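# Close and lock the open short end of a box

## Task

The cardboard box has one short end already shut and locked. Shut and lock the opposite short end with its corner flaps tucked inside, so that both short ends are locked, all four side walls are vertical and the box sits base-down flat on the table. Then release it, leaving the grippers in contact with neither the box nor any other loose item.

## Robot and tools

Robot: two 6-joint arms, left_arm and right_arm, each with a parallel gripper and a wrist camera. The names are only labels, not sides of any image. Both arms sit on opposite sides of the table and face each other. left_arm's root link is at (-0.042, +0.538, +0.106) m with quat_wxyz (+0.807, 0, 0, -0.590). right_arm's root link is at (-0.019, -0.426, +0.095) m with quat_wxyz (+0.678, 0, 0, +0.735).

Scene frame: origin at the table's centre, +z up, table surface at z = +0.020 m, and left_arm's base on the +y side. Every pose and velocity in a result uses this one frame.

Gripper frame: the fingers extend along the gripper's +x axis and close along its y axis. end_effector_position is the point midway between the finger pads, roughly 3 to 4 cm short of the fingertips. The printed hand position can be somewhat wrong, more so at long reach.

Tool execute_actions. Argument actions is a list with zero or one entry. An empty list sends nothing and just reports the state. A motion entry is {"rows": [...], "steps": n}. rows holds 1 to 15 rows, and steps is 1 to 15 (15 if omitted). Each step lasts 1/30 s and uses one row. If rows run out, the final row is held for the remaining steps. A wait entry is {"steps": n} with no rows, n up to 300. It returns once n steps have passed since the previous result, and your reply time counts toward them. The optional boolean pictures turns camera images in the result on or off; by default they come with every result. A refused call moves nothing.

Row layout: one flat list of 14 numbers covering both arms, even when only one arm moves. The first 7 are left_arm and the last 7 are right_arm. For each arm, the order is waist, shoulder, elbow, wrist pitch, wrist yaw, wrist roll, then gripper opening.

The six joint values are absolute target angles in radians, on the same scale as the Joint positions line. They are not offsets. Stated ranges per arm: waist -3.054 to 3.054, shoulder 0.000 to 3.142, elbow 0.000 to 2.356, wrist pitch -1.571 to 1.571, wrist yaw -1.571 to 1.571, wrist roll -3.142 to 3.142. A call is rejected if a target exceeds a range end by more than 0.010 rad and also lies beyond that joint's current angle. True ends may differ from the stated ones by up to 0.010 rad either way. A target beyond the true end is cut to that end, and a "joint sent to its limit" line then appears, possibly about an earlier motion. If that line is missing, the joint may still be at its end.

The opening value is also absolute, from -1 to 1. +1 means fully open. Empty fingers meet near -0.80, and lower values do not close them any further. Going from open to closed takes at least about 0.5 s.

Motion behaviour. Each step, a joint's target is kept within a set lead of its measured angle: 0.211 rad for waist, shoulder and elbow, 0.213 for wrist pitch, 0.267 for wrist yaw and 0.228 for wrist roll. If the targets would carry the gripper more than 70 mm from where it is, all of that arm's targets are pulled back toward the measured angles. As a result, distant goals take several calls. Friction may leave a joint short of its target or ignore a tiny change, so read the joint angles after every move. Between calls the arms keep heading for the last row sent. They stop once everything is nearly still, or once any step is HELD.

Result lines. The state line, left_arm: … | right_arm: …, gives each gripper's position (m), quat_wxyz and linear and angular velocity. Joint positions and Joint velocities give, per arm, the six joints (rad, rad/s) and then the pad gap (m, m/s; 0.088 m when fully open). grip_measured is the measured opening on the command scale. It can be off by about 1 mm per gripper and reads up to about 3 mm (0.061) narrow while squeezing something hard. To hold a part, command about 0.07 below grip_measured; a smaller difference gives a lighter grip. Parts thinner than about 3 mm get proportionally less force. Pad force tops out at about 34 to 49 N, with a short spike at first contact.

"joint command not followed" means the clearance check altered or blocked some joint targets; the rest of the row still ran. HELD marks steps where your row was partly or wholly not sent. A TORQUE FAULT freezes that arm for 10 s and drops the rest of the call. It happens when a joint's contact torque hits its load limit: waist 17.8, shoulder 22, elbow 22, wrist pitch 5.8, wrist yaw 5.78, wrist roll 5.42 N m, counting any held weight. A MOTOR HOT line appears from 50 °C, and holding loads heats motors. At 95 °C an OVER-TEMPERATURE FAULT holds the arm until it cools. If it has not cooled within 30 to 60 s, the arm and its gripper lose power and go limp.

Tool zoom_image: camera (cam_high, cam_low, cam_left_wrist or cam_right_wrist) and region [x0, y0, x1, y1] in pixels of that camera's latest 504x504 image, with (0, 0) at top left. The region can be at most 504 by 504. It returns an enlarged view.

Tool read_manual: optional section, only "licences". It returns licence text and does not move anything.

Tool finished_scene: scene, the number of the current scene.

Avoid: arms striking or pressing on each other (this ends the scene), pushing anything off the table, dropping or slamming things, shoving hard, and long heavy holds. Brief outside tugs on held parts or pushes on loose objects may occur. Smooth, economical motion is preferred.

Each tool is called as name(argument=value, ...), one argument or row to a line, values as JSON.

## Session

execute_actions(
  actions=[],
)

Scene clock: 0.00 s of 5100.00 s.
left_arm: end_effector_position=(+0.0556, +0.2389, +0.4326) grip_measured=+1.000 end_effector_quat_wxyz=(+0.810, -0.019, -0.024, -0.585) end_effector_velocity=(+0.003, +0.000, -0.003) end_effector_angular_velocity=(+0.013, -0.002, +0.020) | right_arm: end_effector_position=(-0.0415, -0.1116, +0.4141) grip_measured=+1.000 end_effector_quat_wxyz=(+0.682, +0.016, -0.012, +0.731) end_effector_velocity=(+0.001, -0.000, -0.002) end_effector_angular_velocity=(-0.007, -0.008, -0.000)
Joint positions: left_arm=[ 0.004  0.843  0.653  0.253 -0.008 -0.002  0.088] | right_arm=[-0.005  0.845  0.643  0.241  0.007  0.003  0.088]
Joint velocities: left_arm=[-0.002  0.002 -0.002 -0.007 -0.022  0.007  0.   ] | right_arm=[-0.007 -0.002 -0.002 -0.007 -0.007 -0.007  0.   ]
Motor temperatures (°C, as the motors report them): left_arm=[30 30 29 29 29 28] | right_arm=[27 29 31 27 31 30]
Heat: left arm: hottest waist 30 °C (+0.0 °C/min); right arm: hottest elbow 31 °C (+0.0 °C/min).

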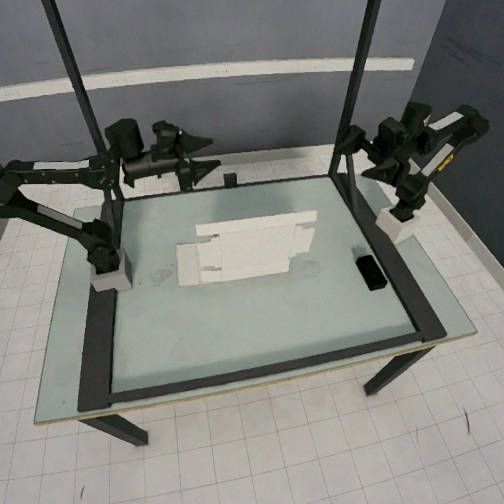

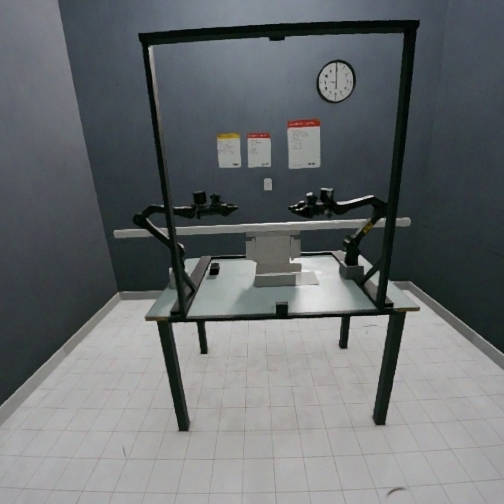

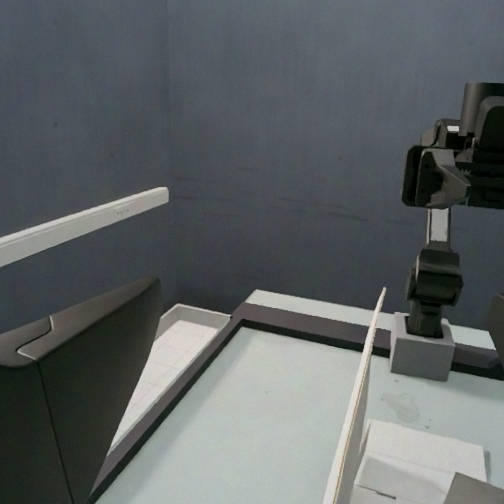

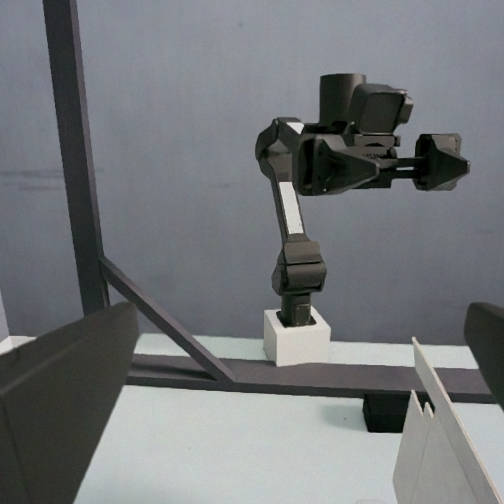

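zoom_image(
  camera="cam_high",
  region=[140, 180, 340, 320],
)

zoom_image(
  camera="cam_low",
  region=[200, 190, 380, 310],
)

Region (140, 180, 340, 320) of cam_high's 504x504 image, scaled by 2.520, with more detail than that image has; it fills the top 353 rows of this view, and the rest is white.

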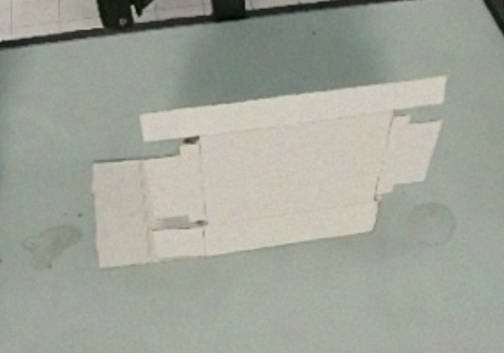

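Region (200, 190, 380, 310) of cam_low's 504x504 image, scaled by 2.800, with more detail than that image has.

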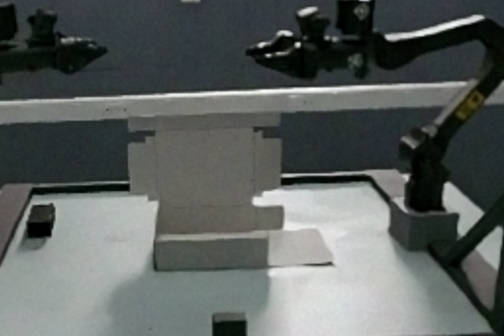

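execute_actions(
  actions=[
    {"rows": [[-0.2,0.843,0.653,-0.6,0,0,1,0,0.845,0.643,-0.7,0,0,1]], "steps": 15},
  ],
  pictures=false,
)

execute_actions(
  actions=[
    {"steps": 15},
  ],
)

Scene clock: 6.50 s of 5100.00 s.
left_arm: end_effector_position=(-0.0137, +0.2810, +0.2744) grip_measured=+1.000 end_effector_quat_wxyz=(+0.695, +0.238, +0.268, -0.623) end_effector_velocity=(-0.010, +0.085, -0.103) end_effector_angular_velocity=(+0.591, +0.055, -0.007) | right_arm: end_effector_position=(-0.0368, -0.1787, +0.2497) grip_measured=+1.000 end_effector_quat_wxyz=(+0.627, -0.287, +0.267, +0.673) end_effector_velocity=(+0.013, -0.179, -0.181) end_effector_angular_velocity=(-1.136, -0.097, +0.018)
Joint positions: left_arm=[-0.197  0.841  0.657 -0.549  0.003 -0.002  0.088] | right_arm=[-0.004  0.844  0.649 -0.611  0.005  0.003  0.088]
Joint velocities: left_arm=[-0.007  0.002 -0.027 -0.564 -0.007  0.007  0.   ] | right_arm=[-0.002 -0.002 -0.037 -1.106 -0.007 -0.022  0.   ]
Motor temperatures (°C, as the motors report them): left_arm=[30 31 31 30 29 28] | right_arm=[27 29 32 28 31 30]
Heat: left arm: hottest shoulder 31 °C (+9.2 °C/min); right arm: hottest elbow 32 °C (+9.2 °C/min).
Steps of this call (steps 1 to 90: nothing new was sent; then 3.00 s passed at rest; steps 91 to 105: all 15 steps of this action). Readings (joint positions):
91: left_arm=[-0.012 0.843 0.654 0.226 -0.019 -0.002] | right_arm=[-0.005 0.845 0.644 0.213 0.007 0.003]
92: left_arm=[-0.063 0.840 0.659 0.162 -0.018 -0.002] | right_arm=[-0.005 0.841 0.650 0.150 0.007 0.003]
94: left_arm=[-0.153 0.840 0.660 0.041 0.003 -0.002] | right_arm=[-0.005 0.840 0.650 0.027 0.006 0.003]
98: left_arm=[-0.193 0.841 0.659 -0.192 0.003 -0.002] | right_arm=[-0.004 0.844 0.649 -0.213 0.005 0.003]
105: the state above

Scene clock: 7.00 s of 5100.00 s.
left_arm: end_effector_position=(-0.0146, +0.2883, +0.2666) grip_measured=+1.000 end_effector_quat_wxyz=(+0.688, +0.253, +0.285, -0.617) end_effector_velocity=(-0.002, +0.001, -0.002) end_effector_angular_velocity=(+0.006, +0.011, -0.002) | right_arm: end_effector_position=(-0.0357, -0.1931, +0.2364) grip_measured=+1.000 end_effector_quat_wxyz=(+0.615, -0.317, +0.294, +0.660) end_effector_velocity=(-0.002, +0.001, +0.002) end_effector_angular_velocity=(+0.011, +0.013, +0.012)
Joint positions: left_arm=[-0.197  0.841  0.657 -0.597  0.003 -0.002  0.088] | right_arm=[-0.004  0.844  0.647 -0.698  0.005  0.003  0.088]
Joint velocities: left_arm=[-0.002 -0.002 -0.002 -0.007  0.007 -0.007  0.   ] | right_arm=[-0.007 -0.002  0.002  0.007 -0.022 -0.007  0.   ]
Motor temperatures (°C, as the motors report them): left_arm=[30 31 31 30 29 28] | right_arm=[27 29 32 29 31 30]
Heat: left arm: hottest shoulder 31 °C (+8.6 °C/min); right arm: hottest elbow 32 °C (+8.6 °C/min).
Steps of this call (steps 1 to 15: the robot went on to your last target). Readings (joint positions):
1: left_arm=[-0.197 0.841 0.657 -0.565 0.003 -0.002] | right_arm=[-0.004 0.844 0.648 -0.642 0.005 0.003]
2: left_arm=[-0.197 0.841 0.657 -0.574 0.003 -0.002] | right_arm=[-0.004 0.844 0.647 -0.660 0.005 0.003]
4: left_arm=[-0.197 0.841 0.657 -0.586 0.003 -0.002] | right_arm=[-0.004 0.844 0.647 -0.677 0.005 0.003]
8: left_arm=[-0.197 0.841 0.657 -0.594 0.003 -0.002] | right_arm=[-0.004 0.844 0.647 -0.694 0.005 0.003]
15: the state above

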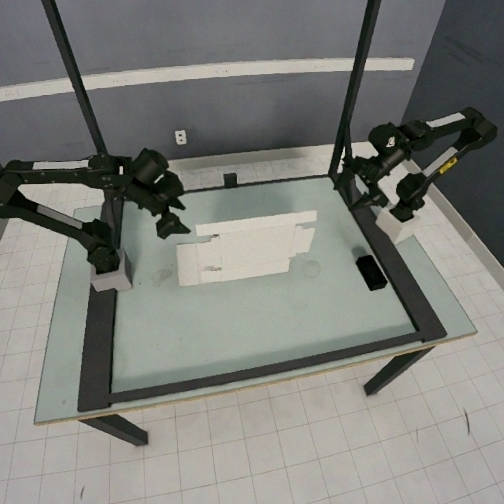

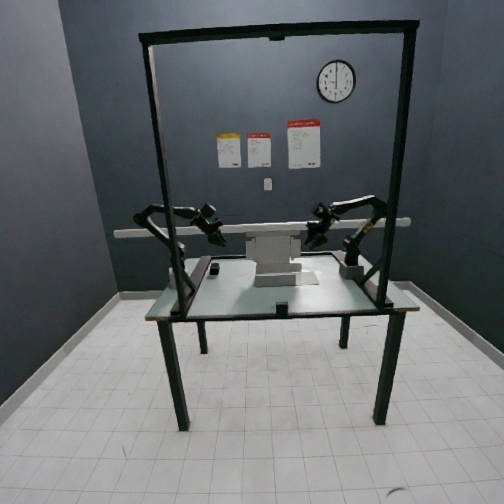

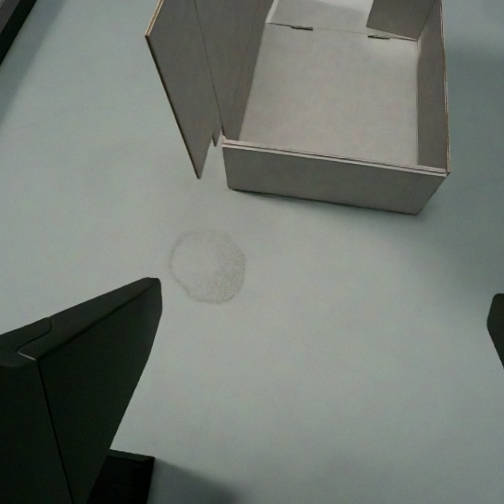

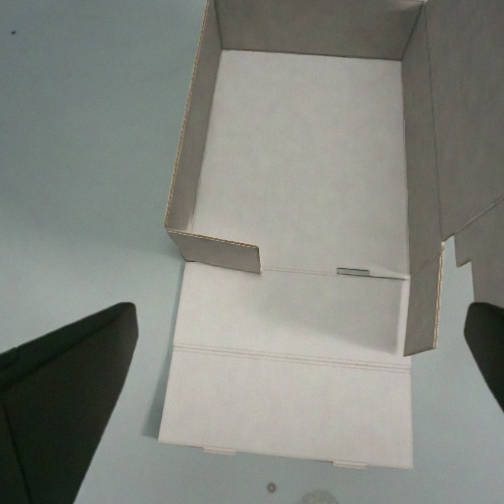

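execute_actions(
  actions=[
    {"rows": [[-0.259,1.2,1.0,-0.9,0,1.571,1,0,0.845,0.643,-0.7,0,0,1]], "steps": 15},
  ],
  pictures=false,
)

execute_actions(
  actions=[
    {"rows": [[-0.259,1.8,1.7,-1.2,0,1.571,1,0,0.845,0.643,-0.7,0,0,1]], "steps": 15},
  ],
  pictures=false,
)

execute_actions(
  actions=[
    {"rows": [[-0.259,2.2,1.963,-1.3,0,1.571,1,0,0.845,0.643,-0.7,0,0,1]], "steps": 15},
  ],
)

Scene clock: 27.47 s of 5100.00 s.
left_arm: end_effector_position=(-0.0274, +0.2650, +0.2685) grip_measured=+1.000 end_effector_quat_wxyz=(+0.394, +0.598, +0.080, -0.693) end_effector_velocity=(-0.001, -0.003, +0.005) end_effector_angular_velocity=(+0.040, -0.850, -1.671) | right_arm: end_effector_position=(-0.0359, -0.1931, +0.2364) grip_measured=+1.000 end_effector_quat_wxyz=(+0.614, -0.317, +0.294, +0.660) end_effector_velocity=(+0.001, -0.001, +0.000) end_effector_angular_velocity=(-0.002, -0.008, +0.014)
Joint positions: left_arm=[-0.256  1.191  0.985 -0.896 -0.002  0.918  0.088] | right_arm=[-0.004  0.844  0.647 -0.698  0.004  0.003  0.088]
Joint velocities: left_arm=[-0.007  0.007  0.022 -0.007 -0.007  1.868  0.   ] | right_arm=[-0.007 -0.002  0.002 -0.007 -0.007 -0.022  0.   ]
Motor temperatures (°C, as the motors report them): left_arm=[30 31 34 31 29 28] | right_arm=[27 29 34 29 31 30]
Heat: left arm: hottest elbow 34 °C (+8.7 °C/min); right arm: hottest elbow 34 °C (+6.6 °C/min).
Steps of this call (steps 1 to 15: the robot went on to your last target; steps 16 to 90: nothing new was sent; then 16.97 s passed at rest; steps 91 to 105: all 15 steps of this action). Readings (joint positions):
91: left_arm=[-0.201 0.864 0.678 -0.634 -0.000 0.032] | right_arm=[-0.004 0.844 0.647 -0.698 0.005 0.003]
92: left_arm=[-0.217 0.916 0.733 -0.714 -0.002 0.101] | right_arm=[-0.004 0.844 0.647 -0.698 0.005 0.003]
94: left_arm=[-0.242 1.039 0.846 -0.802 -0.002 0.228] | right_arm=[-0.004 0.844 0.647 -0.698 0.004 0.003]
98: left_arm=[-0.255 1.167 0.967 -0.873 -0.002 0.480] | right_arm=[-0.004 0.844 0.647 -0.698 0.004 0.003]
105: the state above

Scene clock: 27.97 s of 5100.00 s.
left_arm: end_effector_position=(-0.0220, +0.1563, +0.2868) grip_measured=+1.000 end_effector_quat_wxyz=(+0.114, +0.703, -0.068, -0.699) end_effector_velocity=(+0.001, -0.057, +0.109) end_effector_angular_velocity=(-0.323, -0.041, -0.125) | right_arm: end_effector_position=(-0.0359, -0.1931, +0.2364) grip_measured=+1.000 end_effector_quat_wxyz=(+0.614, -0.317, +0.294, +0.660) end_effector_velocity=(-0.000, -0.002, -0.001) end_effector_angular_velocity=(-0.008, +0.010, -0.004)
Joint positions: left_arm=[-0.257  1.784  1.665 -1.194 -0.002  1.557  0.088] | right_arm=[-0.004  0.844  0.647 -0.698  0.004  0.003  0.088]
Joint velocities: left_arm=[-0.002 -0.002  0.359 -0.037  0.007  0.125  0.   ] | right_arm=[-0.002 -0.002 -0.002 -0.007 -0.007  0.007  0.   ]
Motor temperatures (°C, as the motors report them): left_arm=[30 31 34 31 29 28] | right_arm=[27 29 34 29 31 30]
Heat: left arm: hottest elbow 34 °C (+8.6 °C/min); right arm: hottest elbow 34 °C (+6.4 °C/min).
Steps of this call (steps 1 to 15: all 15 steps of this action). Readings (joint positions):
1: left_arm=[-0.256 1.214 1.007 -0.929 -0.002 0.981] | right_arm=[-0.004 0.844 0.647 -0.698 0.004 0.003]
2: left_arm=[-0.256 1.263 1.066 -1.015 -0.002 1.044] | right_arm=[-0.004 0.844 0.647 -0.698 0.004 0.003]
4: left_arm=[-0.257 1.382 1.184 -1.095 -0.002 1.170] | right_arm=[-0.004 0.844 0.647 -0.698 0.004 0.003]
8: left_arm=[-0.257 1.607 1.408 -1.175 -0.002 1.419] | right_arm=[-0.004 0.844 0.647 -0.698 0.004 0.003]
15: the state above

Scene clock: 28.47 s of 5100.00 s.
left_arm: end_effector_position=(-0.0194, +0.1048, +0.2023) grip_measured=+1.000 end_effector_quat_wxyz=(+0.028, +0.708, +0.011, -0.706) end_effector_velocity=(+0.002, -0.030, +0.038) end_effector_angular_velocity=(-0.139, -0.014, +0.005) | right_arm: end_effector_position=(-0.0359, -0.1931, +0.2364) grip_measured=+1.000 end_effector_quat_wxyz=(+0.614, -0.317, +0.294, +0.660) end_effector_velocity=(-0.000, -0.004, -0.003) end_effector_angular_velocity=(-0.022, -0.001, +0.008)
Joint positions: left_arm=[-0.257  2.202  1.953 -1.298 -0.002  1.567  0.088] | right_arm=[-0.004  0.844  0.647 -0.698  0.004  0.003  0.088]
Joint velocities: left_arm=[-0.002 -0.002  0.144 -0.007 -0.007 -0.007  0.   ] | right_arm=[-0.002 -0.002 -0.002 -0.022 -0.007 -0.007  0.   ]
Motor temperatures (°C, as the motors report them): left_arm=[30 31 34 31 29 28] | right_arm=[27 29 34 29 31 30]
Heat: left arm: hottest elbow 34 °C (+8.4 °C/min); right arm: hottest elbow 34 °C (+6.3 °C/min).
Steps of this call (steps 1 to 15: all 15 steps of this action). Readings (joint positions):
1: left_arm=[-0.257 1.808 1.700 -1.225 -0.002 1.560] | right_arm=[-0.004 0.844 0.647 -0.698 0.004 0.003]
2: left_arm=[-0.257 1.851 1.767 -1.261 -0.002 1.564] | right_arm=[-0.004 0.844 0.647 -0.698 0.004 0.003]
4: left_arm=[-0.257 1.953 1.882 -1.261 -0.002 1.564] | right_arm=[-0.004 0.844 0.647 -0.698 0.004 0.003]
8: left_arm=[-0.257 2.132 1.945 -1.287 -0.002 1.566] | right_arm=[-0.004 0.844 0.647 -0.698 0.004 0.003]
15: the state above

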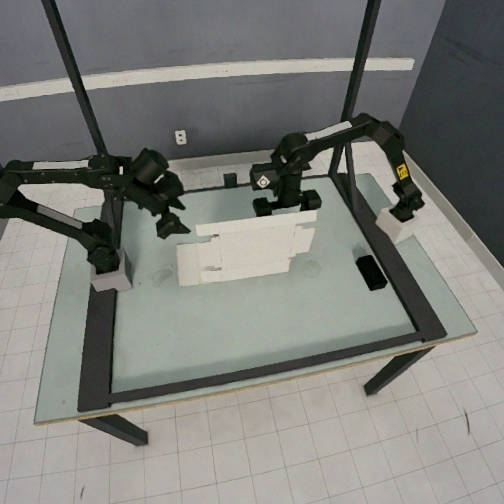

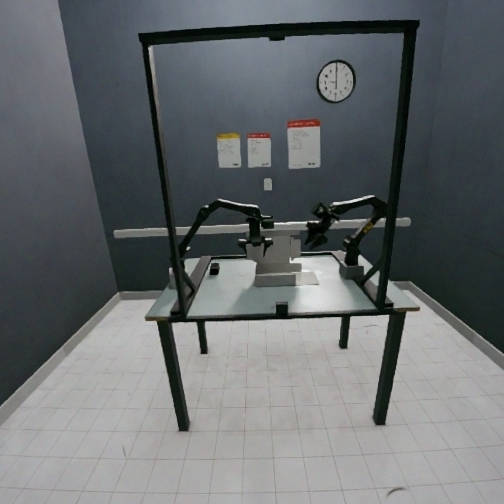

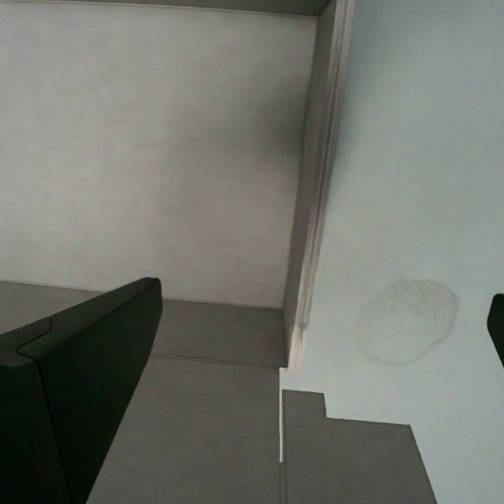

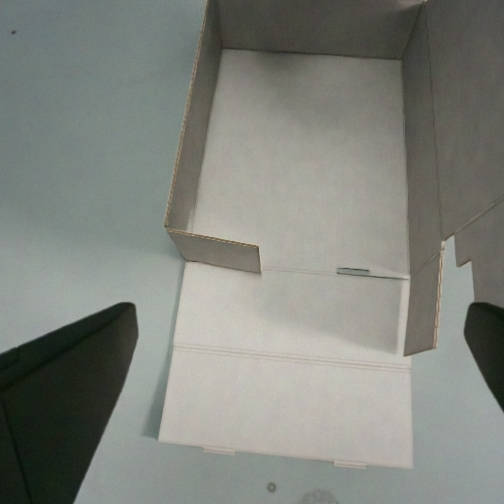

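execute_actions(
  actions=[
    {"rows": [[-0.257,2.236,1.72,-1.054,0,1.571,1,0,0.845,0.643,-0.7,0,0,1]], "steps": 15},
  ],
)

Scene clock: 33.80 s of 5100.00 s.
left_arm: end_effector_position=(-0.0197, +0.1123, +0.1293) grip_measured=+1.000 end_effector_quat_wxyz=(+0.018, +0.708, +0.020, -0.706) end_effector_velocity=(+0.000, +0.000, -0.001) end_effector_angular_velocity=(-0.002, -0.007, +0.005) | right_arm: end_effector_position=(-0.0359, -0.1931, +0.2364) grip_measured=+1.000 end_effector_quat_wxyz=(+0.614, -0.317, +0.294, +0.660) end_effector_velocity=(-0.000, -0.002, -0.001) end_effector_angular_velocity=(-0.007, +0.001, +0.008)
Joint positions: left_arm=[-0.257  2.24   1.723 -1.057 -0.002  1.567  0.088] | right_arm=[-0.004  0.844  0.647 -0.698  0.004  0.003  0.088]
Joint velocities: left_arm=[-0.002 -0.002 -0.007  0.007 -0.007 -0.007  0.   ] | right_arm=[-0.002 -0.002 -0.002 -0.007 -0.007 -0.007  0.   ]
Motor temperatures (°C, as the motors report them): left_arm=[30 34 34 31 29 28] | right_arm=[27 29 34 30 31 30]
Heat: left arm: hottest shoulder 34 °C (+7.1 °C/min); right arm: hottest elbow 34 °C (+5.3 °C/min).
Steps of this call (steps 1 to 15: the robot went on to your last target; steps 16 to 90: nothing new was sent; then 1.83 s passed at rest; steps 91 to 105: all 15 steps of this action). Readings (joint positions):
91: left_arm=[-0.257 2.202 1.932 -1.267 -0.002 1.567] | right_arm=[-0.004 0.844 0.647 -0.698 0.004 0.003]
92: left_arm=[-0.257 2.195 1.881 -1.196 -0.002 1.567] | right_arm=[-0.004 0.844 0.647 -0.698 0.004 0.003]
94: left_arm=[-0.257 2.201 1.806 -1.118 -0.002 1.567] | right_arm=[-0.004 0.844 0.647 -0.698 0.004 0.003]
98: left_arm=[-0.257 2.240 1.728 -1.075 -0.002 1.567] | right_arm=[-0.004 0.844 0.647 -0.698 0.004 0.003]
105: the state above

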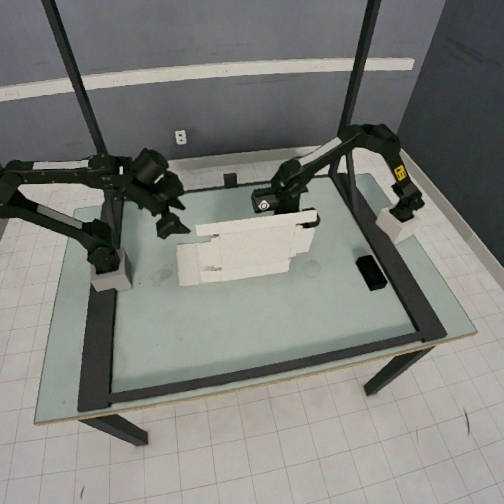

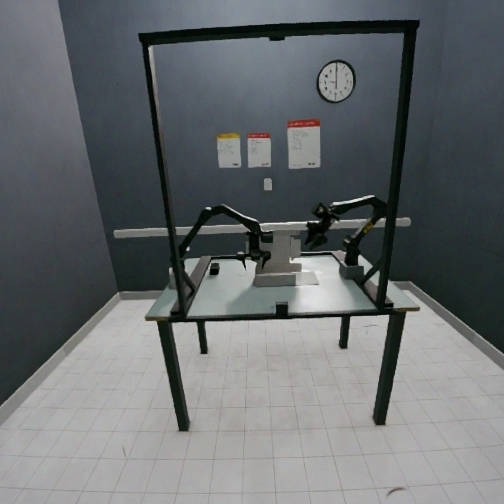

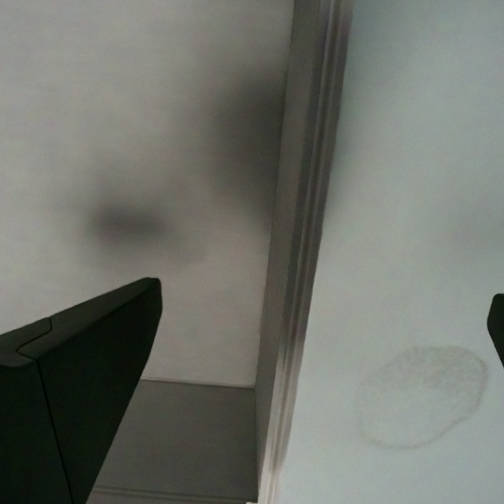

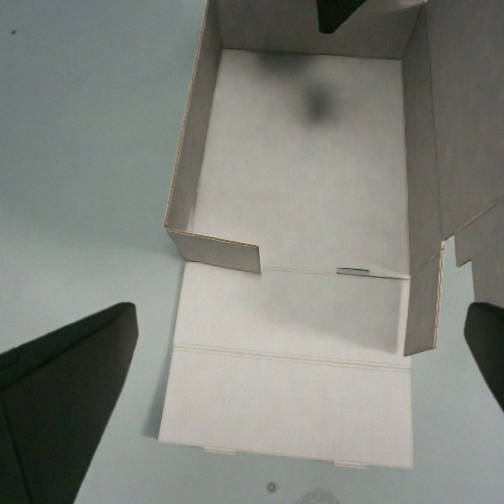

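execute_actions(
  actions=[
    {"rows": [[-0.257,2.29,1.70,-0.98,0,1.571,1,0,0.845,0.643,-0.7,0,0,1],[-0.257,2.29,1.70,-0.98,0,1.571,1,0,0.845,0.643,-0.7,0,0,1],[-0.257,2.29,1.70,-0.98,0,1.571,1,0,0.845,0.643,-0.7,0,0,1],[-0.257,2.29,1.70,-0.98,0,1.571,1,0,0.845,0.643,-0.7,0,0,1],[-0.257,2.29,1.70,-0.98,0,1.571,1,0,0.845,0.643,-0.7,0,0,1],[-0.257,2.32,1.675,-0.93,0,1.571,1,0,0.845,0.643,-0.7,0,0,1],[-0.257,2.32,1.675,-0.93,0,1.571,1,0,0.845,0.643,-0.7,0,0,1],[-0.257,2.32,1.675,-0.93,0,1.571,1,0,0.845,0.643,-0.7,0,0,1],[-0.257,2.342,1.654,-0.879,0,1.571,1,0,0.845,0.643,-0.7,0,0,1]], "steps": 15},
  ],
)

Scene clock: 37.10 s of 5100.00 s.
left_arm: end_effector_position=(-0.0193, +0.1046, +0.0771) grip_measured=+1.000 end_effector_quat_wxyz=(+0.023, +0.708, +0.016, -0.706) end_effector_velocity=(+0.002, -0.001, -0.016) end_effector_angular_velocity=(-0.011, -0.023, -0.010) | right_arm: end_effector_position=(-0.0359, -0.1931, +0.2364) grip_measured=+1.000 end_effector_quat_wxyz=(+0.614, -0.317, +0.294, +0.660) end_effector_velocity=(-0.000, -0.002, -0.001) end_effector_angular_velocity=(-0.007, -0.009, +0.019)
Joint positions: left_arm=[-0.257  2.331  1.66  -0.889 -0.002  1.567  0.088] | right_arm=[-0.004  0.844  0.647 -0.698  0.004  0.003  0.088]
Joint velocities: left_arm=[-0.002  0.022 -0.032  0.066 -0.022  0.007  0.   ] | right_arm=[-0.002 -0.002 -0.002 -0.007 -0.007 -0.022  0.   ]
Motor temperatures (°C, as the motors report them): left_arm=[30 35 34 31 29 28] | right_arm=[27 29 35 30 31 30]
Heat: left arm: hottest shoulder 35 °C (+8.1 °C/min); right arm: hottest elbow 35 °C (+6.5 °C/min).
Steps of this call (steps 1 to 15: the robot went on to your last target; steps 16 to 84: nothing new was sent; steps 85 to 99: all 15 steps of this action). Readings (joint positions):
85: left_arm=[-0.257 2.242 1.721 -1.050 -0.002 1.567] | right_arm=[-0.004 0.844 0.647 -0.698 0.004 0.003]
86: left_arm=[-0.257 2.246 1.719 -1.027 -0.002 1.567] | right_arm=[-0.004 0.844 0.647 -0.698 0.004 0.003]
88: left_arm=[-0.257 2.259 1.718 -0.997 -0.002 1.567] | right_arm=[-0.004 0.844 0.647 -0.698 0.004 0.003]
92: left_arm=[-0.257 2.289 1.697 -0.952 -0.002 1.567] | right_arm=[-0.004 0.844 0.647 -0.698 0.004 0.003]
99: the state above

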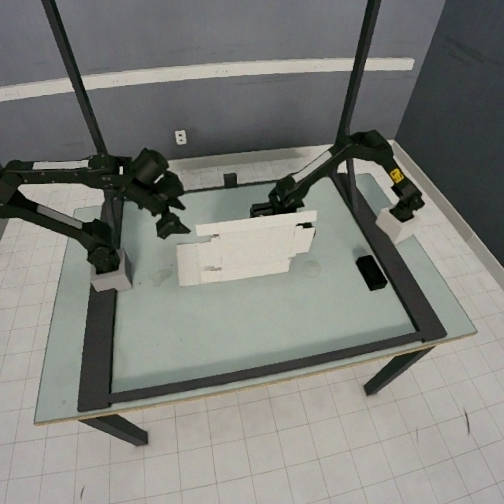

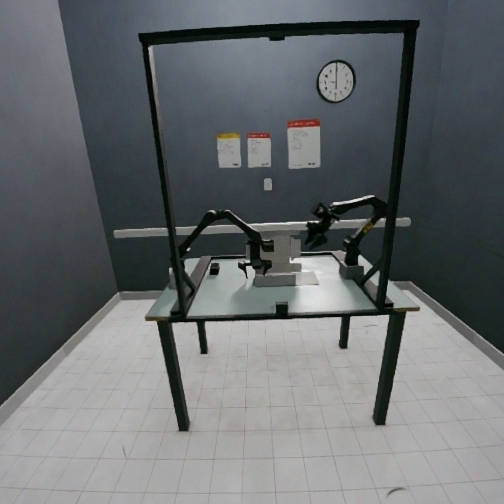

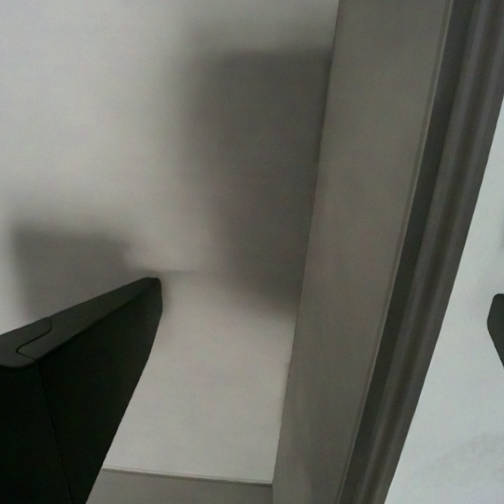

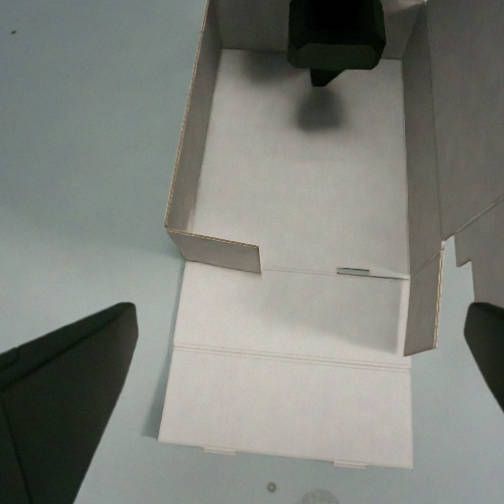

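execute_actions(
  actions=[
    {"rows": [[-0.257,2.342,1.654,-0.879,0,1.571,-0.75,0,0.845,0.643,-0.7,0,0,1]], "steps": 15},
  ],
  pictures=false,
)

execute_actions(
  actions=[
    {"steps": 15},
  ],
)

Scene clock: 38.73 s of 5100.00 s.
left_arm: end_effector_position=(-0.0193, +0.1031, +0.0768) grip_measured=-0.647 end_effector_quat_wxyz=(+0.025, +0.708, +0.013, -0.706) end_effector_velocity=(+0.002, -0.001, +0.000) end_effector_angular_velocity=(-0.006, -0.023, -0.053) | right_arm: end_effector_position=(-0.0359, -0.1931, +0.2364) grip_measured=+1.000 end_effector_quat_wxyz=(+0.614, -0.317, +0.294, +0.660) end_effector_velocity=(-0.000, -0.004, -0.003) end_effector_angular_velocity=(-0.022, -0.001, +0.008)
Joint positions: left_arm=[-0.257  2.332  1.66  -0.881 -0.002  1.567  0.007] | right_arm=[-0.004  0.844  0.647 -0.698  0.004  0.003  0.088]
Joint velocities: left_arm=[-0.002 -0.002 -0.002  0.007 -0.022  0.051 -0.096] | right_arm=[-0.002 -0.002 -0.002 -0.022 -0.007 -0.007  0.   ]
Motor temperatures (°C, as the motors report them): left_arm=[30 36 34 31 30 28] | right_arm=[27 29 35 30 31 30]
Heat: left arm: hottest shoulder 36 °C (+9.3 °C/min); right arm: hottest elbow 35 °C (+6.2 °C/min).
Steps of this call (steps 1 to 15: the robot went on to your last target; steps 16 to 34: nothing new was sent; steps 35 to 49: all 15 steps of this action). Readings (joint positions):
35: left_arm=[-0.257 2.332 1.660 -0.881 -0.002 1.567] | right_arm=[-0.004 0.844 0.647 -0.698 0.004 0.003]
36: left_arm=[-0.257 2.332 1.660 -0.881 -0.002 1.567] | right_arm=[-0.004 0.844 0.647 -0.698 0.004 0.003]
38: left_arm=[-0.257 2.332 1.660 -0.881 -0.002 1.567] | right_arm=[-0.004 0.844 0.647 -0.698 0.004 0.003]
42: left_arm=[-0.257 2.332 1.660 -0.881 -0.002 1.567] | right_arm=[-0.004 0.844 0.647 -0.698 0.004 0.003]
49: the state above

Scene clock: 39.23 s of 5100.00 s.
left_arm: end_effector_position=(-0.0195, +0.1028, +0.0769) grip_measured=-0.709 end_effector_quat_wxyz=(+0.025, +0.707, +0.012, -0.706) end_effector_velocity=(-0.002, +0.002, +0.000) end_effector_angular_velocity=(+0.007, +0.008, +0.019) | right_arm: end_effector_position=(-0.0359, -0.1931, +0.2364) grip_measured=+1.000 end_effector_quat_wxyz=(+0.614, -0.317, +0.294, +0.660) end_effector_velocity=(-0.000, -0.002, -0.001) end_effector_angular_velocity=(-0.008, +0.010, -0.004)
Joint positions: left_arm=[-0.257  2.332  1.66  -0.88  -0.     1.57   0.004] | right_arm=[-0.004  0.844  0.647 -0.698  0.004  0.003  0.088]
Joint velocities: left_arm=[-0.002 -0.002 -0.002 -0.007  0.007 -0.022 -0.001] | right_arm=[-0.002 -0.002 -0.002 -0.007 -0.007  0.007  0.   ]
Motor temperatures (°C, as the motors report them): left_arm=[30 36 34 31 30 28] | right_arm=[27 30 35 30 31 30]
Heat: left arm: hottest shoulder 36 °C (+9.2 °C/min); right arm: hottest elbow 35 °C (+6.1 °C/min).
Steps of this call (steps 1 to 15: the robot went on to your last target). Readings (joint positions):
1: left_arm=[-0.257 2.332 1.660 -0.881 -0.000 1.572] | right_arm=[-0.004 0.844 0.647 -0.698 0.004 0.003]
2: left_arm=[-0.258 2.332 1.660 -0.880 -0.000 1.570] | right_arm=[-0.004 0.844 0.647 -0.698 0.004 0.003]
4: left_arm=[-0.257 2.332 1.660 -0.880 -0.000 1.570] | right_arm=[-0.004 0.844 0.647 -0.698 0.004 0.003]
8: left_arm=[-0.257 2.332 1.660 -0.880 -0.000 1.570] | right_arm=[-0.004 0.844 0.647 -0.698 0.004 0.003]
15: the state above
All arms were judged still, so your last target was given up. Only a new action makes them travel on or press farther. Fingers that are still opening or closing keep moving.

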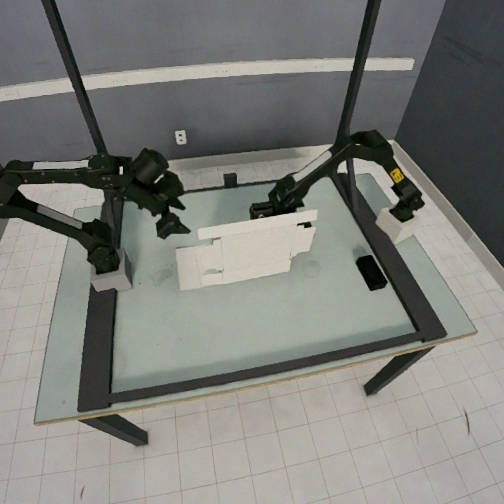

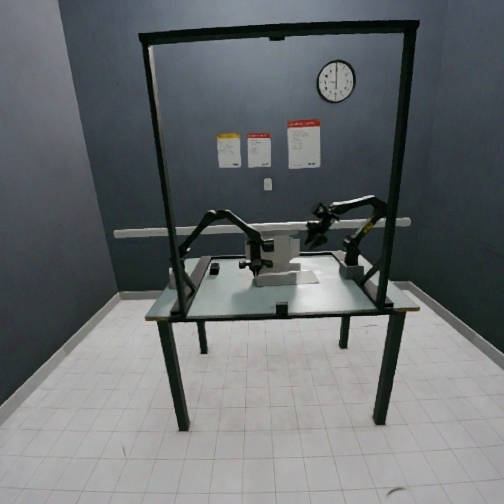

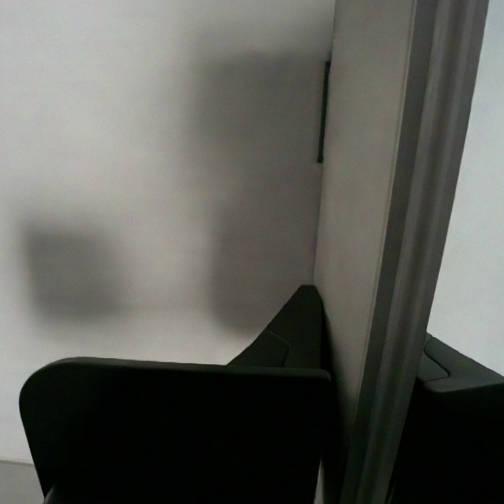

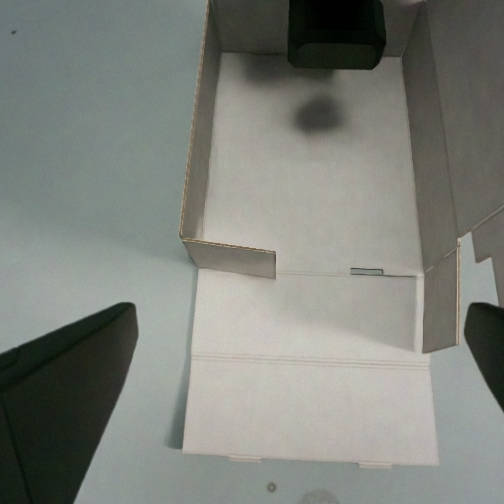

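execute_actions(
  actions=[
    {"rows": [[-0.257,2.32,1.674,-0.906,0,1.571,-0.78,0,0.845,0.643,-0.7,0,0,-0.8],[-0.257,2.32,1.674,-0.906,0,1.571,-0.78,0,0.845,0.643,-0.7,0,0,-0.8],[-0.257,2.32,1.674,-0.906,0,1.571,-0.78,0,0.845,0.643,-0.7,0,0,-0.8],[-0.257,2.30,1.64,-0.89,0,1.571,-0.78,0,0.845,0.643,-0.7,0,0,-0.8],[-0.257,2.28,1.605,-0.877,0,1.571,-0.78,0,0.845,0.643,-0.7,0,0,-0.8],[-0.257,2.26,1.57,-0.862,0,1.571,-0.78,0,0.845,0.643,-0.7,0,0,-0.8],[-0.257,2.24,1.536,-0.848,0,1.571,-0.78,0,0.845,0.643,-0.7,0,0,-0.8],[-0.257,2.22,1.50,-0.833,0,1.571,-0.78,0,0.845,0.643,-0.7,0,0,-0.8],[-0.257,2.20,1.466,-0.818,0,1.571,-0.78,0,0.845,0.643,-0.7,0,0,-0.8],[-0.257,2.18,1.432,-0.804,0,1.571,-0.78,0,0.845,0.643,-0.7,0,0,-0.8],[-0.257,2.154,1.39,-0.787,0,1.571,-0.78,0,0.845,0.643,-0.7,0,0,-0.8],[-0.257,2.128,1.347,-0.771,0,1.571,-0.78,0,0.845,0.643,-0.7,0,0,-0.8],[-0.257,2.102,1.305,-0.754,0,1.571,-0.78,0,0.845,0.643,-0.7,0,0,-0.8],[-0.257,2.077,1.262,-0.738,0,1.571,-0.78,0,0.845,0.643,-0.7,0,0,-0.8],[-0.257,2.051,1.22,-0.721,0,1.571,-0.78,0,0.845,0.643,-0.7,0,0,-0.8]], "steps": 15},
  ],
  pictures=false,
)

execute_actions(
  actions=[
    {"steps": 15},
  ],
)

Scene clock: 56.33 s of 5100.00 s.
left_arm: end_effector_position=(-0.0225, +0.1628, +0.0801) grip_measured=-0.709 end_effector_quat_wxyz=(+0.019, +0.707, +0.017, -0.707) end_effector_velocity=(-0.012, +0.243, +0.004) end_effector_angular_velocity=(+0.047, -0.020, +0.000) | right_arm: end_effector_position=(-0.0359, -0.1931, +0.2364) grip_measured=-0.665 end_effector_quat_wxyz=(+0.614, -0.317, +0.294, +0.660) end_effector_velocity=(-0.000, -0.003, -0.003) end_effector_angular_velocity=(-0.012, +0.000, +0.008)
Joint positions: left_arm=[-0.257  2.134  1.333 -0.766 -0.     1.57   0.004] | right_arm=[-0.004  0.844  0.647 -0.698  0.004  0.003  0.006]
Joint velocities: left_arm=[-0.007 -0.755 -1.233  0.432 -0.022 -0.007 -0.   ] | right_arm=[-0.002 -0.002 -0.007 -0.007 -0.007 -0.007 -0.13 ]
Motor temperatures (°C, as the motors report them): left_arm=[30 40 34 30 30 28] | right_arm=[27 30 35 30 31 30]
Heat: left arm: hottest shoulder 40 °C (+10.7 °C/min); right arm: hottest elbow 35 °C (+4.3 °C/min).
Steps of this call (steps 1 to 90: nothing new was sent; then 13.60 s passed at rest; steps 91 to 105: all 15 steps of this action). Readings (joint positions):
91: left_arm=[-0.257 2.332 1.660 -0.881 -0.000 1.570] | right_arm=[-0.004 0.844 0.647 -0.698 0.004 0.003]
92: left_arm=[-0.257 2.332 1.661 -0.885 -0.000 1.570] | right_arm=[-0.004 0.844 0.647 -0.698 0.004 0.003]
94: left_arm=[-0.257 2.331 1.662 -0.893 -0.000 1.570] | right_arm=[-0.004 0.844 0.647 -0.698 0.004 0.003]
98: left_arm=[-0.257 2.285 1.587 -0.865 -0.000 1.570] | right_arm=[-0.004 0.844 0.647 -0.698 0.004 0.003]
105: the state above

Scene clock: 56.83 s of 5100.00 s.
left_arm: end_effector_position=(-0.0236, +0.1837, +0.0796) grip_measured=-0.709 end_effector_quat_wxyz=(+0.019, +0.707, +0.018, -0.707) end_effector_velocity=(-0.002, +0.001, +0.002) end_effector_angular_velocity=(+0.003, -0.007, +0.000) | right_arm: end_effector_position=(-0.0359, -0.1931, +0.2364) grip_measured=-0.781 end_effector_quat_wxyz=(+0.614, -0.317, +0.294, +0.660) end_effector_velocity=(-0.001, -0.003, -0.003) end_effector_angular_velocity=(-0.012, +0.000, +0.013)
Joint positions: left_arm=[-0.257  2.071  1.226 -0.726 -0.     1.57   0.004] | right_arm=[-0.004  0.844  0.647 -0.698  0.004  0.003  0.001]
Joint velocities: left_arm=[-0.007 -0.007 -0.002 -0.007 -0.007 -0.007 -0.   ] | right_arm=[ 0.002 -0.002 -0.007 -0.007 -0.007 -0.007 -0.   ]
Motor temperatures (°C, as the motors report them): left_arm=[30 40 34 30 30 28] | right_arm=[27 30 35 30 31 30]
Heat: left arm: hottest shoulder 40 °C (+10.6 °C/min); right arm: hottest elbow 35 °C (+4.2 °C/min).
Steps of this call (steps 1 to 15: the robot went on to your last target). Readings (joint positions):
1: left_arm=[-0.257 2.112 1.296 -0.755 -0.000 1.570] | right_arm=[-0.004 0.844 0.647 -0.698 0.004 0.003]
2: left_arm=[-0.257 2.096 1.270 -0.750 -0.000 1.570] | right_arm=[-0.004 0.844 0.647 -0.698 0.004 0.003]
4: left_arm=[-0.257 2.080 1.243 -0.736 -0.000 1.570] | right_arm=[-0.004 0.844 0.647 -0.698 0.004 0.003]
8: left_arm=[-0.257 2.072 1.230 -0.728 -0.000 1.570] | right_arm=[-0.004 0.844 0.647 -0.698 0.004 0.003]
15: the state above

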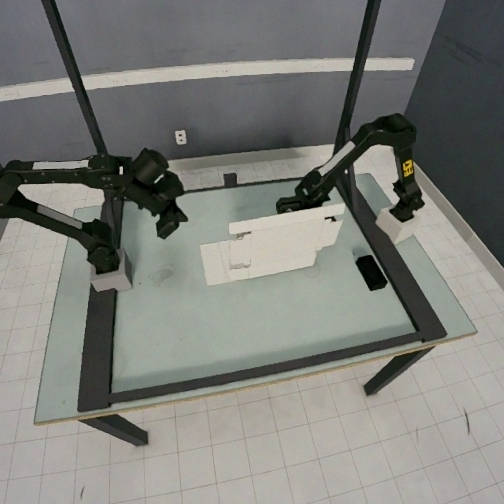

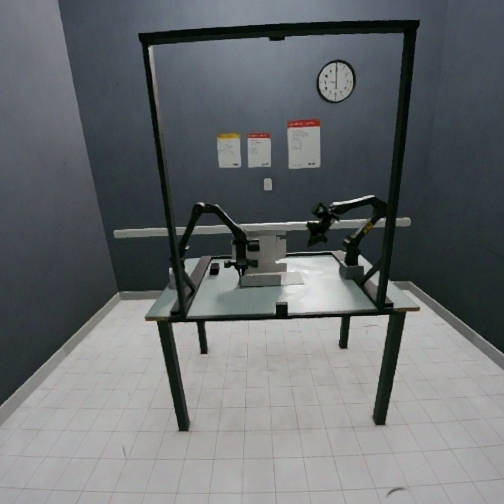

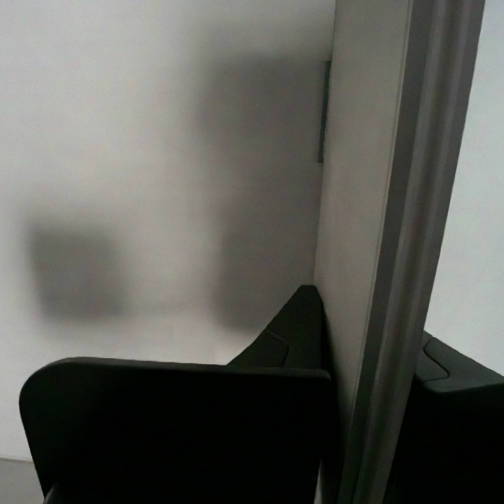

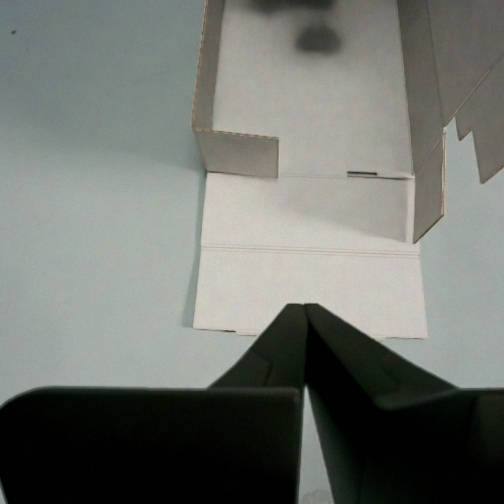

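execute_actions(
  actions=[
    {"rows": [[-0.257,2.06,1.22,-0.721,0,1.571,-0.78,-0.45,1.1,0.3,0.3,0,0,-0.8]], "steps": 15},
  ],
  pictures=false,
)

execute_actions(
  actions=[
    {"rows": [[-0.257,2.06,1.22,-0.721,0,1.571,-0.78,-0.45,1.7,0.2,1.05,0,0,-0.8]], "steps": 15},
  ],
  pictures=false,
)

execute_actions(
  actions=[
    {"rows": [[-0.257,2.06,1.22,-0.721,0,1.571,-0.78,-0.45,2.06,0.2,1.366,0,0,-0.8]], "steps": 15},
  ],
)

Scene clock: 62.17 s of 5100.00 s.
left_arm: end_effector_position=(-0.0236, +0.1836, +0.0797) grip_measured=-0.709 end_effector_quat_wxyz=(+0.019, +0.707, +0.018, -0.707) end_effector_velocity=(+0.000, +0.000, +0.001) end_effector_angular_velocity=(-0.007, -0.008, +0.005) | right_arm: end_effector_position=(+0.0802, -0.1646, +0.1586) grip_measured=-0.781 end_effector_quat_wxyz=(+0.771, -0.199, +0.290, +0.531) end_effector_velocity=(+0.102, +0.219, +0.275) end_effector_angular_velocity=(+1.574, -0.581, -0.081)
Joint positions: left_arm=[-0.257  2.07   1.226 -0.725 -0.     1.57   0.004] | right_arm=[-0.441  1.095  0.31   0.067  0.002  0.003  0.001]
Joint velocities: left_arm=[-0.002 -0.007 -0.007  0.007 -0.007 -0.007  0.   ] | right_arm=[-0.061 -0.002 -0.002  1.678  0.007  0.022 -0.   ]
Motor temperatures (°C, as the motors report them): left_arm=[30 42 33 30 30 28] | right_arm=[27 30 36 30 31 30]
Heat: left arm: hottest shoulder 42 °C (+11.2 °C/min); right arm: hottest elbow 36 °C (+4.1 °C/min).
Steps of this call (steps 1 to 15: the robot went on to your last target; steps 16 to 90: nothing new was sent; then 1.83 s passed at rest; steps 91 to 105: all 15 steps of this action). Readings (joint positions):
91: left_arm=[-0.257 2.070 1.226 -0.725 -0.000 1.570] | right_arm=[-0.016 0.858 0.631 -0.675 -0.005 0.003]
92: left_arm=[-0.257 2.070 1.226 -0.725 -0.000 1.570] | right_arm=[-0.055 0.881 0.605 -0.612 -0.007 0.003]
94: left_arm=[-0.257 2.070 1.226 -0.725 -0.000 1.570] | right_arm=[-0.134 0.959 0.540 -0.538 -0.005 0.003]
98: left_arm=[-0.257 2.070 1.226 -0.725 -0.000 1.570] | right_arm=[-0.330 1.066 0.370 -0.341 -0.003 0.003]
105: the state above

Scene clock: 62.67 s of 5100.00 s.
left_arm: end_effector_position=(-0.0236, +0.1836, +0.0797) grip_measured=-0.709 end_effector_quat_wxyz=(+0.019, +0.707, +0.018, -0.707) end_effector_velocity=(-0.004, +0.005, +0.000) end_effector_angular_velocity=(+0.022, +0.008, -0.000) | right_arm: end_effector_position=(+0.0957, -0.1275, +0.1109) grip_measured=-0.781 end_effector_quat_wxyz=(+0.795, -0.148, +0.217, +0.546) end_effector_velocity=(+0.048, +0.128, +0.231) end_effector_angular_velocity=(+1.142, -0.453, +0.015)
Joint positions: left_arm=[-0.257  2.07   1.226 -0.725 -0.     1.57   0.004] | right_arm=[-0.446  1.686  0.202  0.951  0.002  0.003  0.001]
Joint velocities: left_arm=[-0.007 -0.002 -0.002 -0.022  0.007 -0.007  0.   ] | right_arm=[-0.002 -0.002  0.002  1.223 -0.007 -0.022 -0.   ]
Motor temperatures (°C, as the motors report them): left_arm=[30 42 33 30 30 28] | right_arm=[27 30 36 30 31 30]
Heat: left arm: hottest shoulder 42 °C (+11.1 °C/min); right arm: hottest elbow 36 °C (+4.0 °C/min).
Steps of this call (steps 1 to 15: all 15 steps of this action). Readings (joint positions):
1: left_arm=[-0.257 2.070 1.226 -0.725 -0.000 1.570] | right_arm=[-0.443 1.118 0.299 0.137 0.002 0.003]
2: left_arm=[-0.257 2.070 1.226 -0.725 -0.000 1.570] | right_arm=[-0.444 1.162 0.288 0.217 0.002 0.003]
4: left_arm=[-0.257 2.070 1.226 -0.725 -0.000 1.570] | right_arm=[-0.445 1.281 0.253 0.319 0.002 0.003]
8: left_arm=[-0.257 2.070 1.226 -0.725 -0.000 1.570] | right_arm=[-0.446 1.522 0.207 0.547 0.002 0.003]
15: the state above

Scene clock: 63.17 s of 5100.00 s.
left_arm: end_effector_position=(-0.0236, +0.1836, +0.0797) grip_measured=-0.709 end_effector_quat_wxyz=(+0.019, +0.707, +0.018, -0.707) end_effector_velocity=(+0.001, +0.002, +0.000) end_effector_angular_velocity=(+0.008, -0.022, +0.000) | right_arm: end_effector_position=(+0.0979, -0.1218, +0.0787) grip_measured=-0.781 end_effector_quat_wxyz=(+0.800, -0.136, +0.199, +0.549) end_effector_velocity=(-0.004, -0.002, -0.007) end_effector_angular_velocity=(-0.019, +0.011, +0.020)
Joint positions: left_arm=[-0.257  2.07   1.226 -0.725 -0.     1.57   0.004] | right_arm=[-0.446  2.049  0.202  1.361  0.002  0.003  0.001]
Joint velocities: left_arm=[-0.007 -0.002 -0.002 -0.007 -0.022 -0.007 -0.   ] | right_arm=[-0.002  0.027 -0.002  0.007 -0.022 -0.007  0.   ]
Motor temperatures (°C, as the motors report them): left_arm=[30 42 33 30 30 28] | right_arm=[27 30 36 30 31 30]
Heat: left arm: hottest shoulder 42 °C (+11.2 °C/min); right arm: hottest elbow 36 °C (+4.1 °C/min).
Steps of this call (steps 1 to 15: all 15 steps of this action). Readings (joint positions):
1: left_arm=[-0.257 2.070 1.226 -0.725 -0.000 1.570] | right_arm=[-0.446 1.708 0.202 1.010 0.002 0.003]
2: left_arm=[-0.257 2.070 1.226 -0.725 -0.000 1.570] | right_arm=[-0.446 1.755 0.205 1.086 0.002 0.003]
4: left_arm=[-0.257 2.070 1.226 -0.725 -0.000 1.570] | right_arm=[-0.446 1.874 0.210 1.191 0.002 0.003]
8: left_arm=[-0.257 2.070 1.226 -0.725 -0.000 1.570] | right_arm=[-0.446 2.024 0.203 1.321 0.002 0.003]
15: the state above

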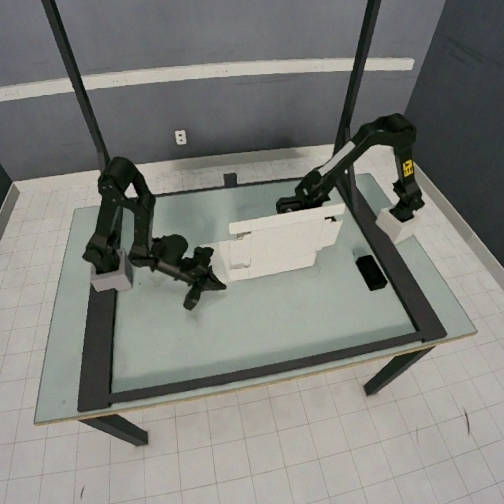

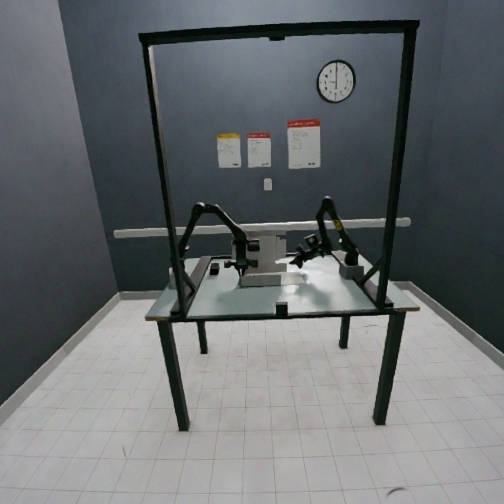

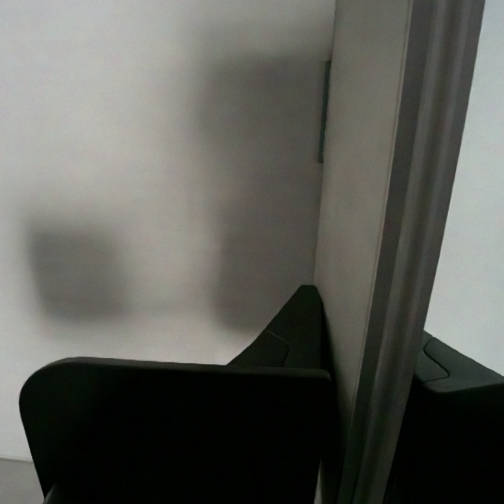

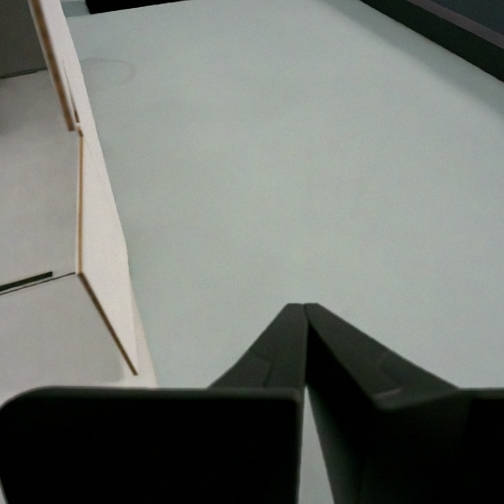

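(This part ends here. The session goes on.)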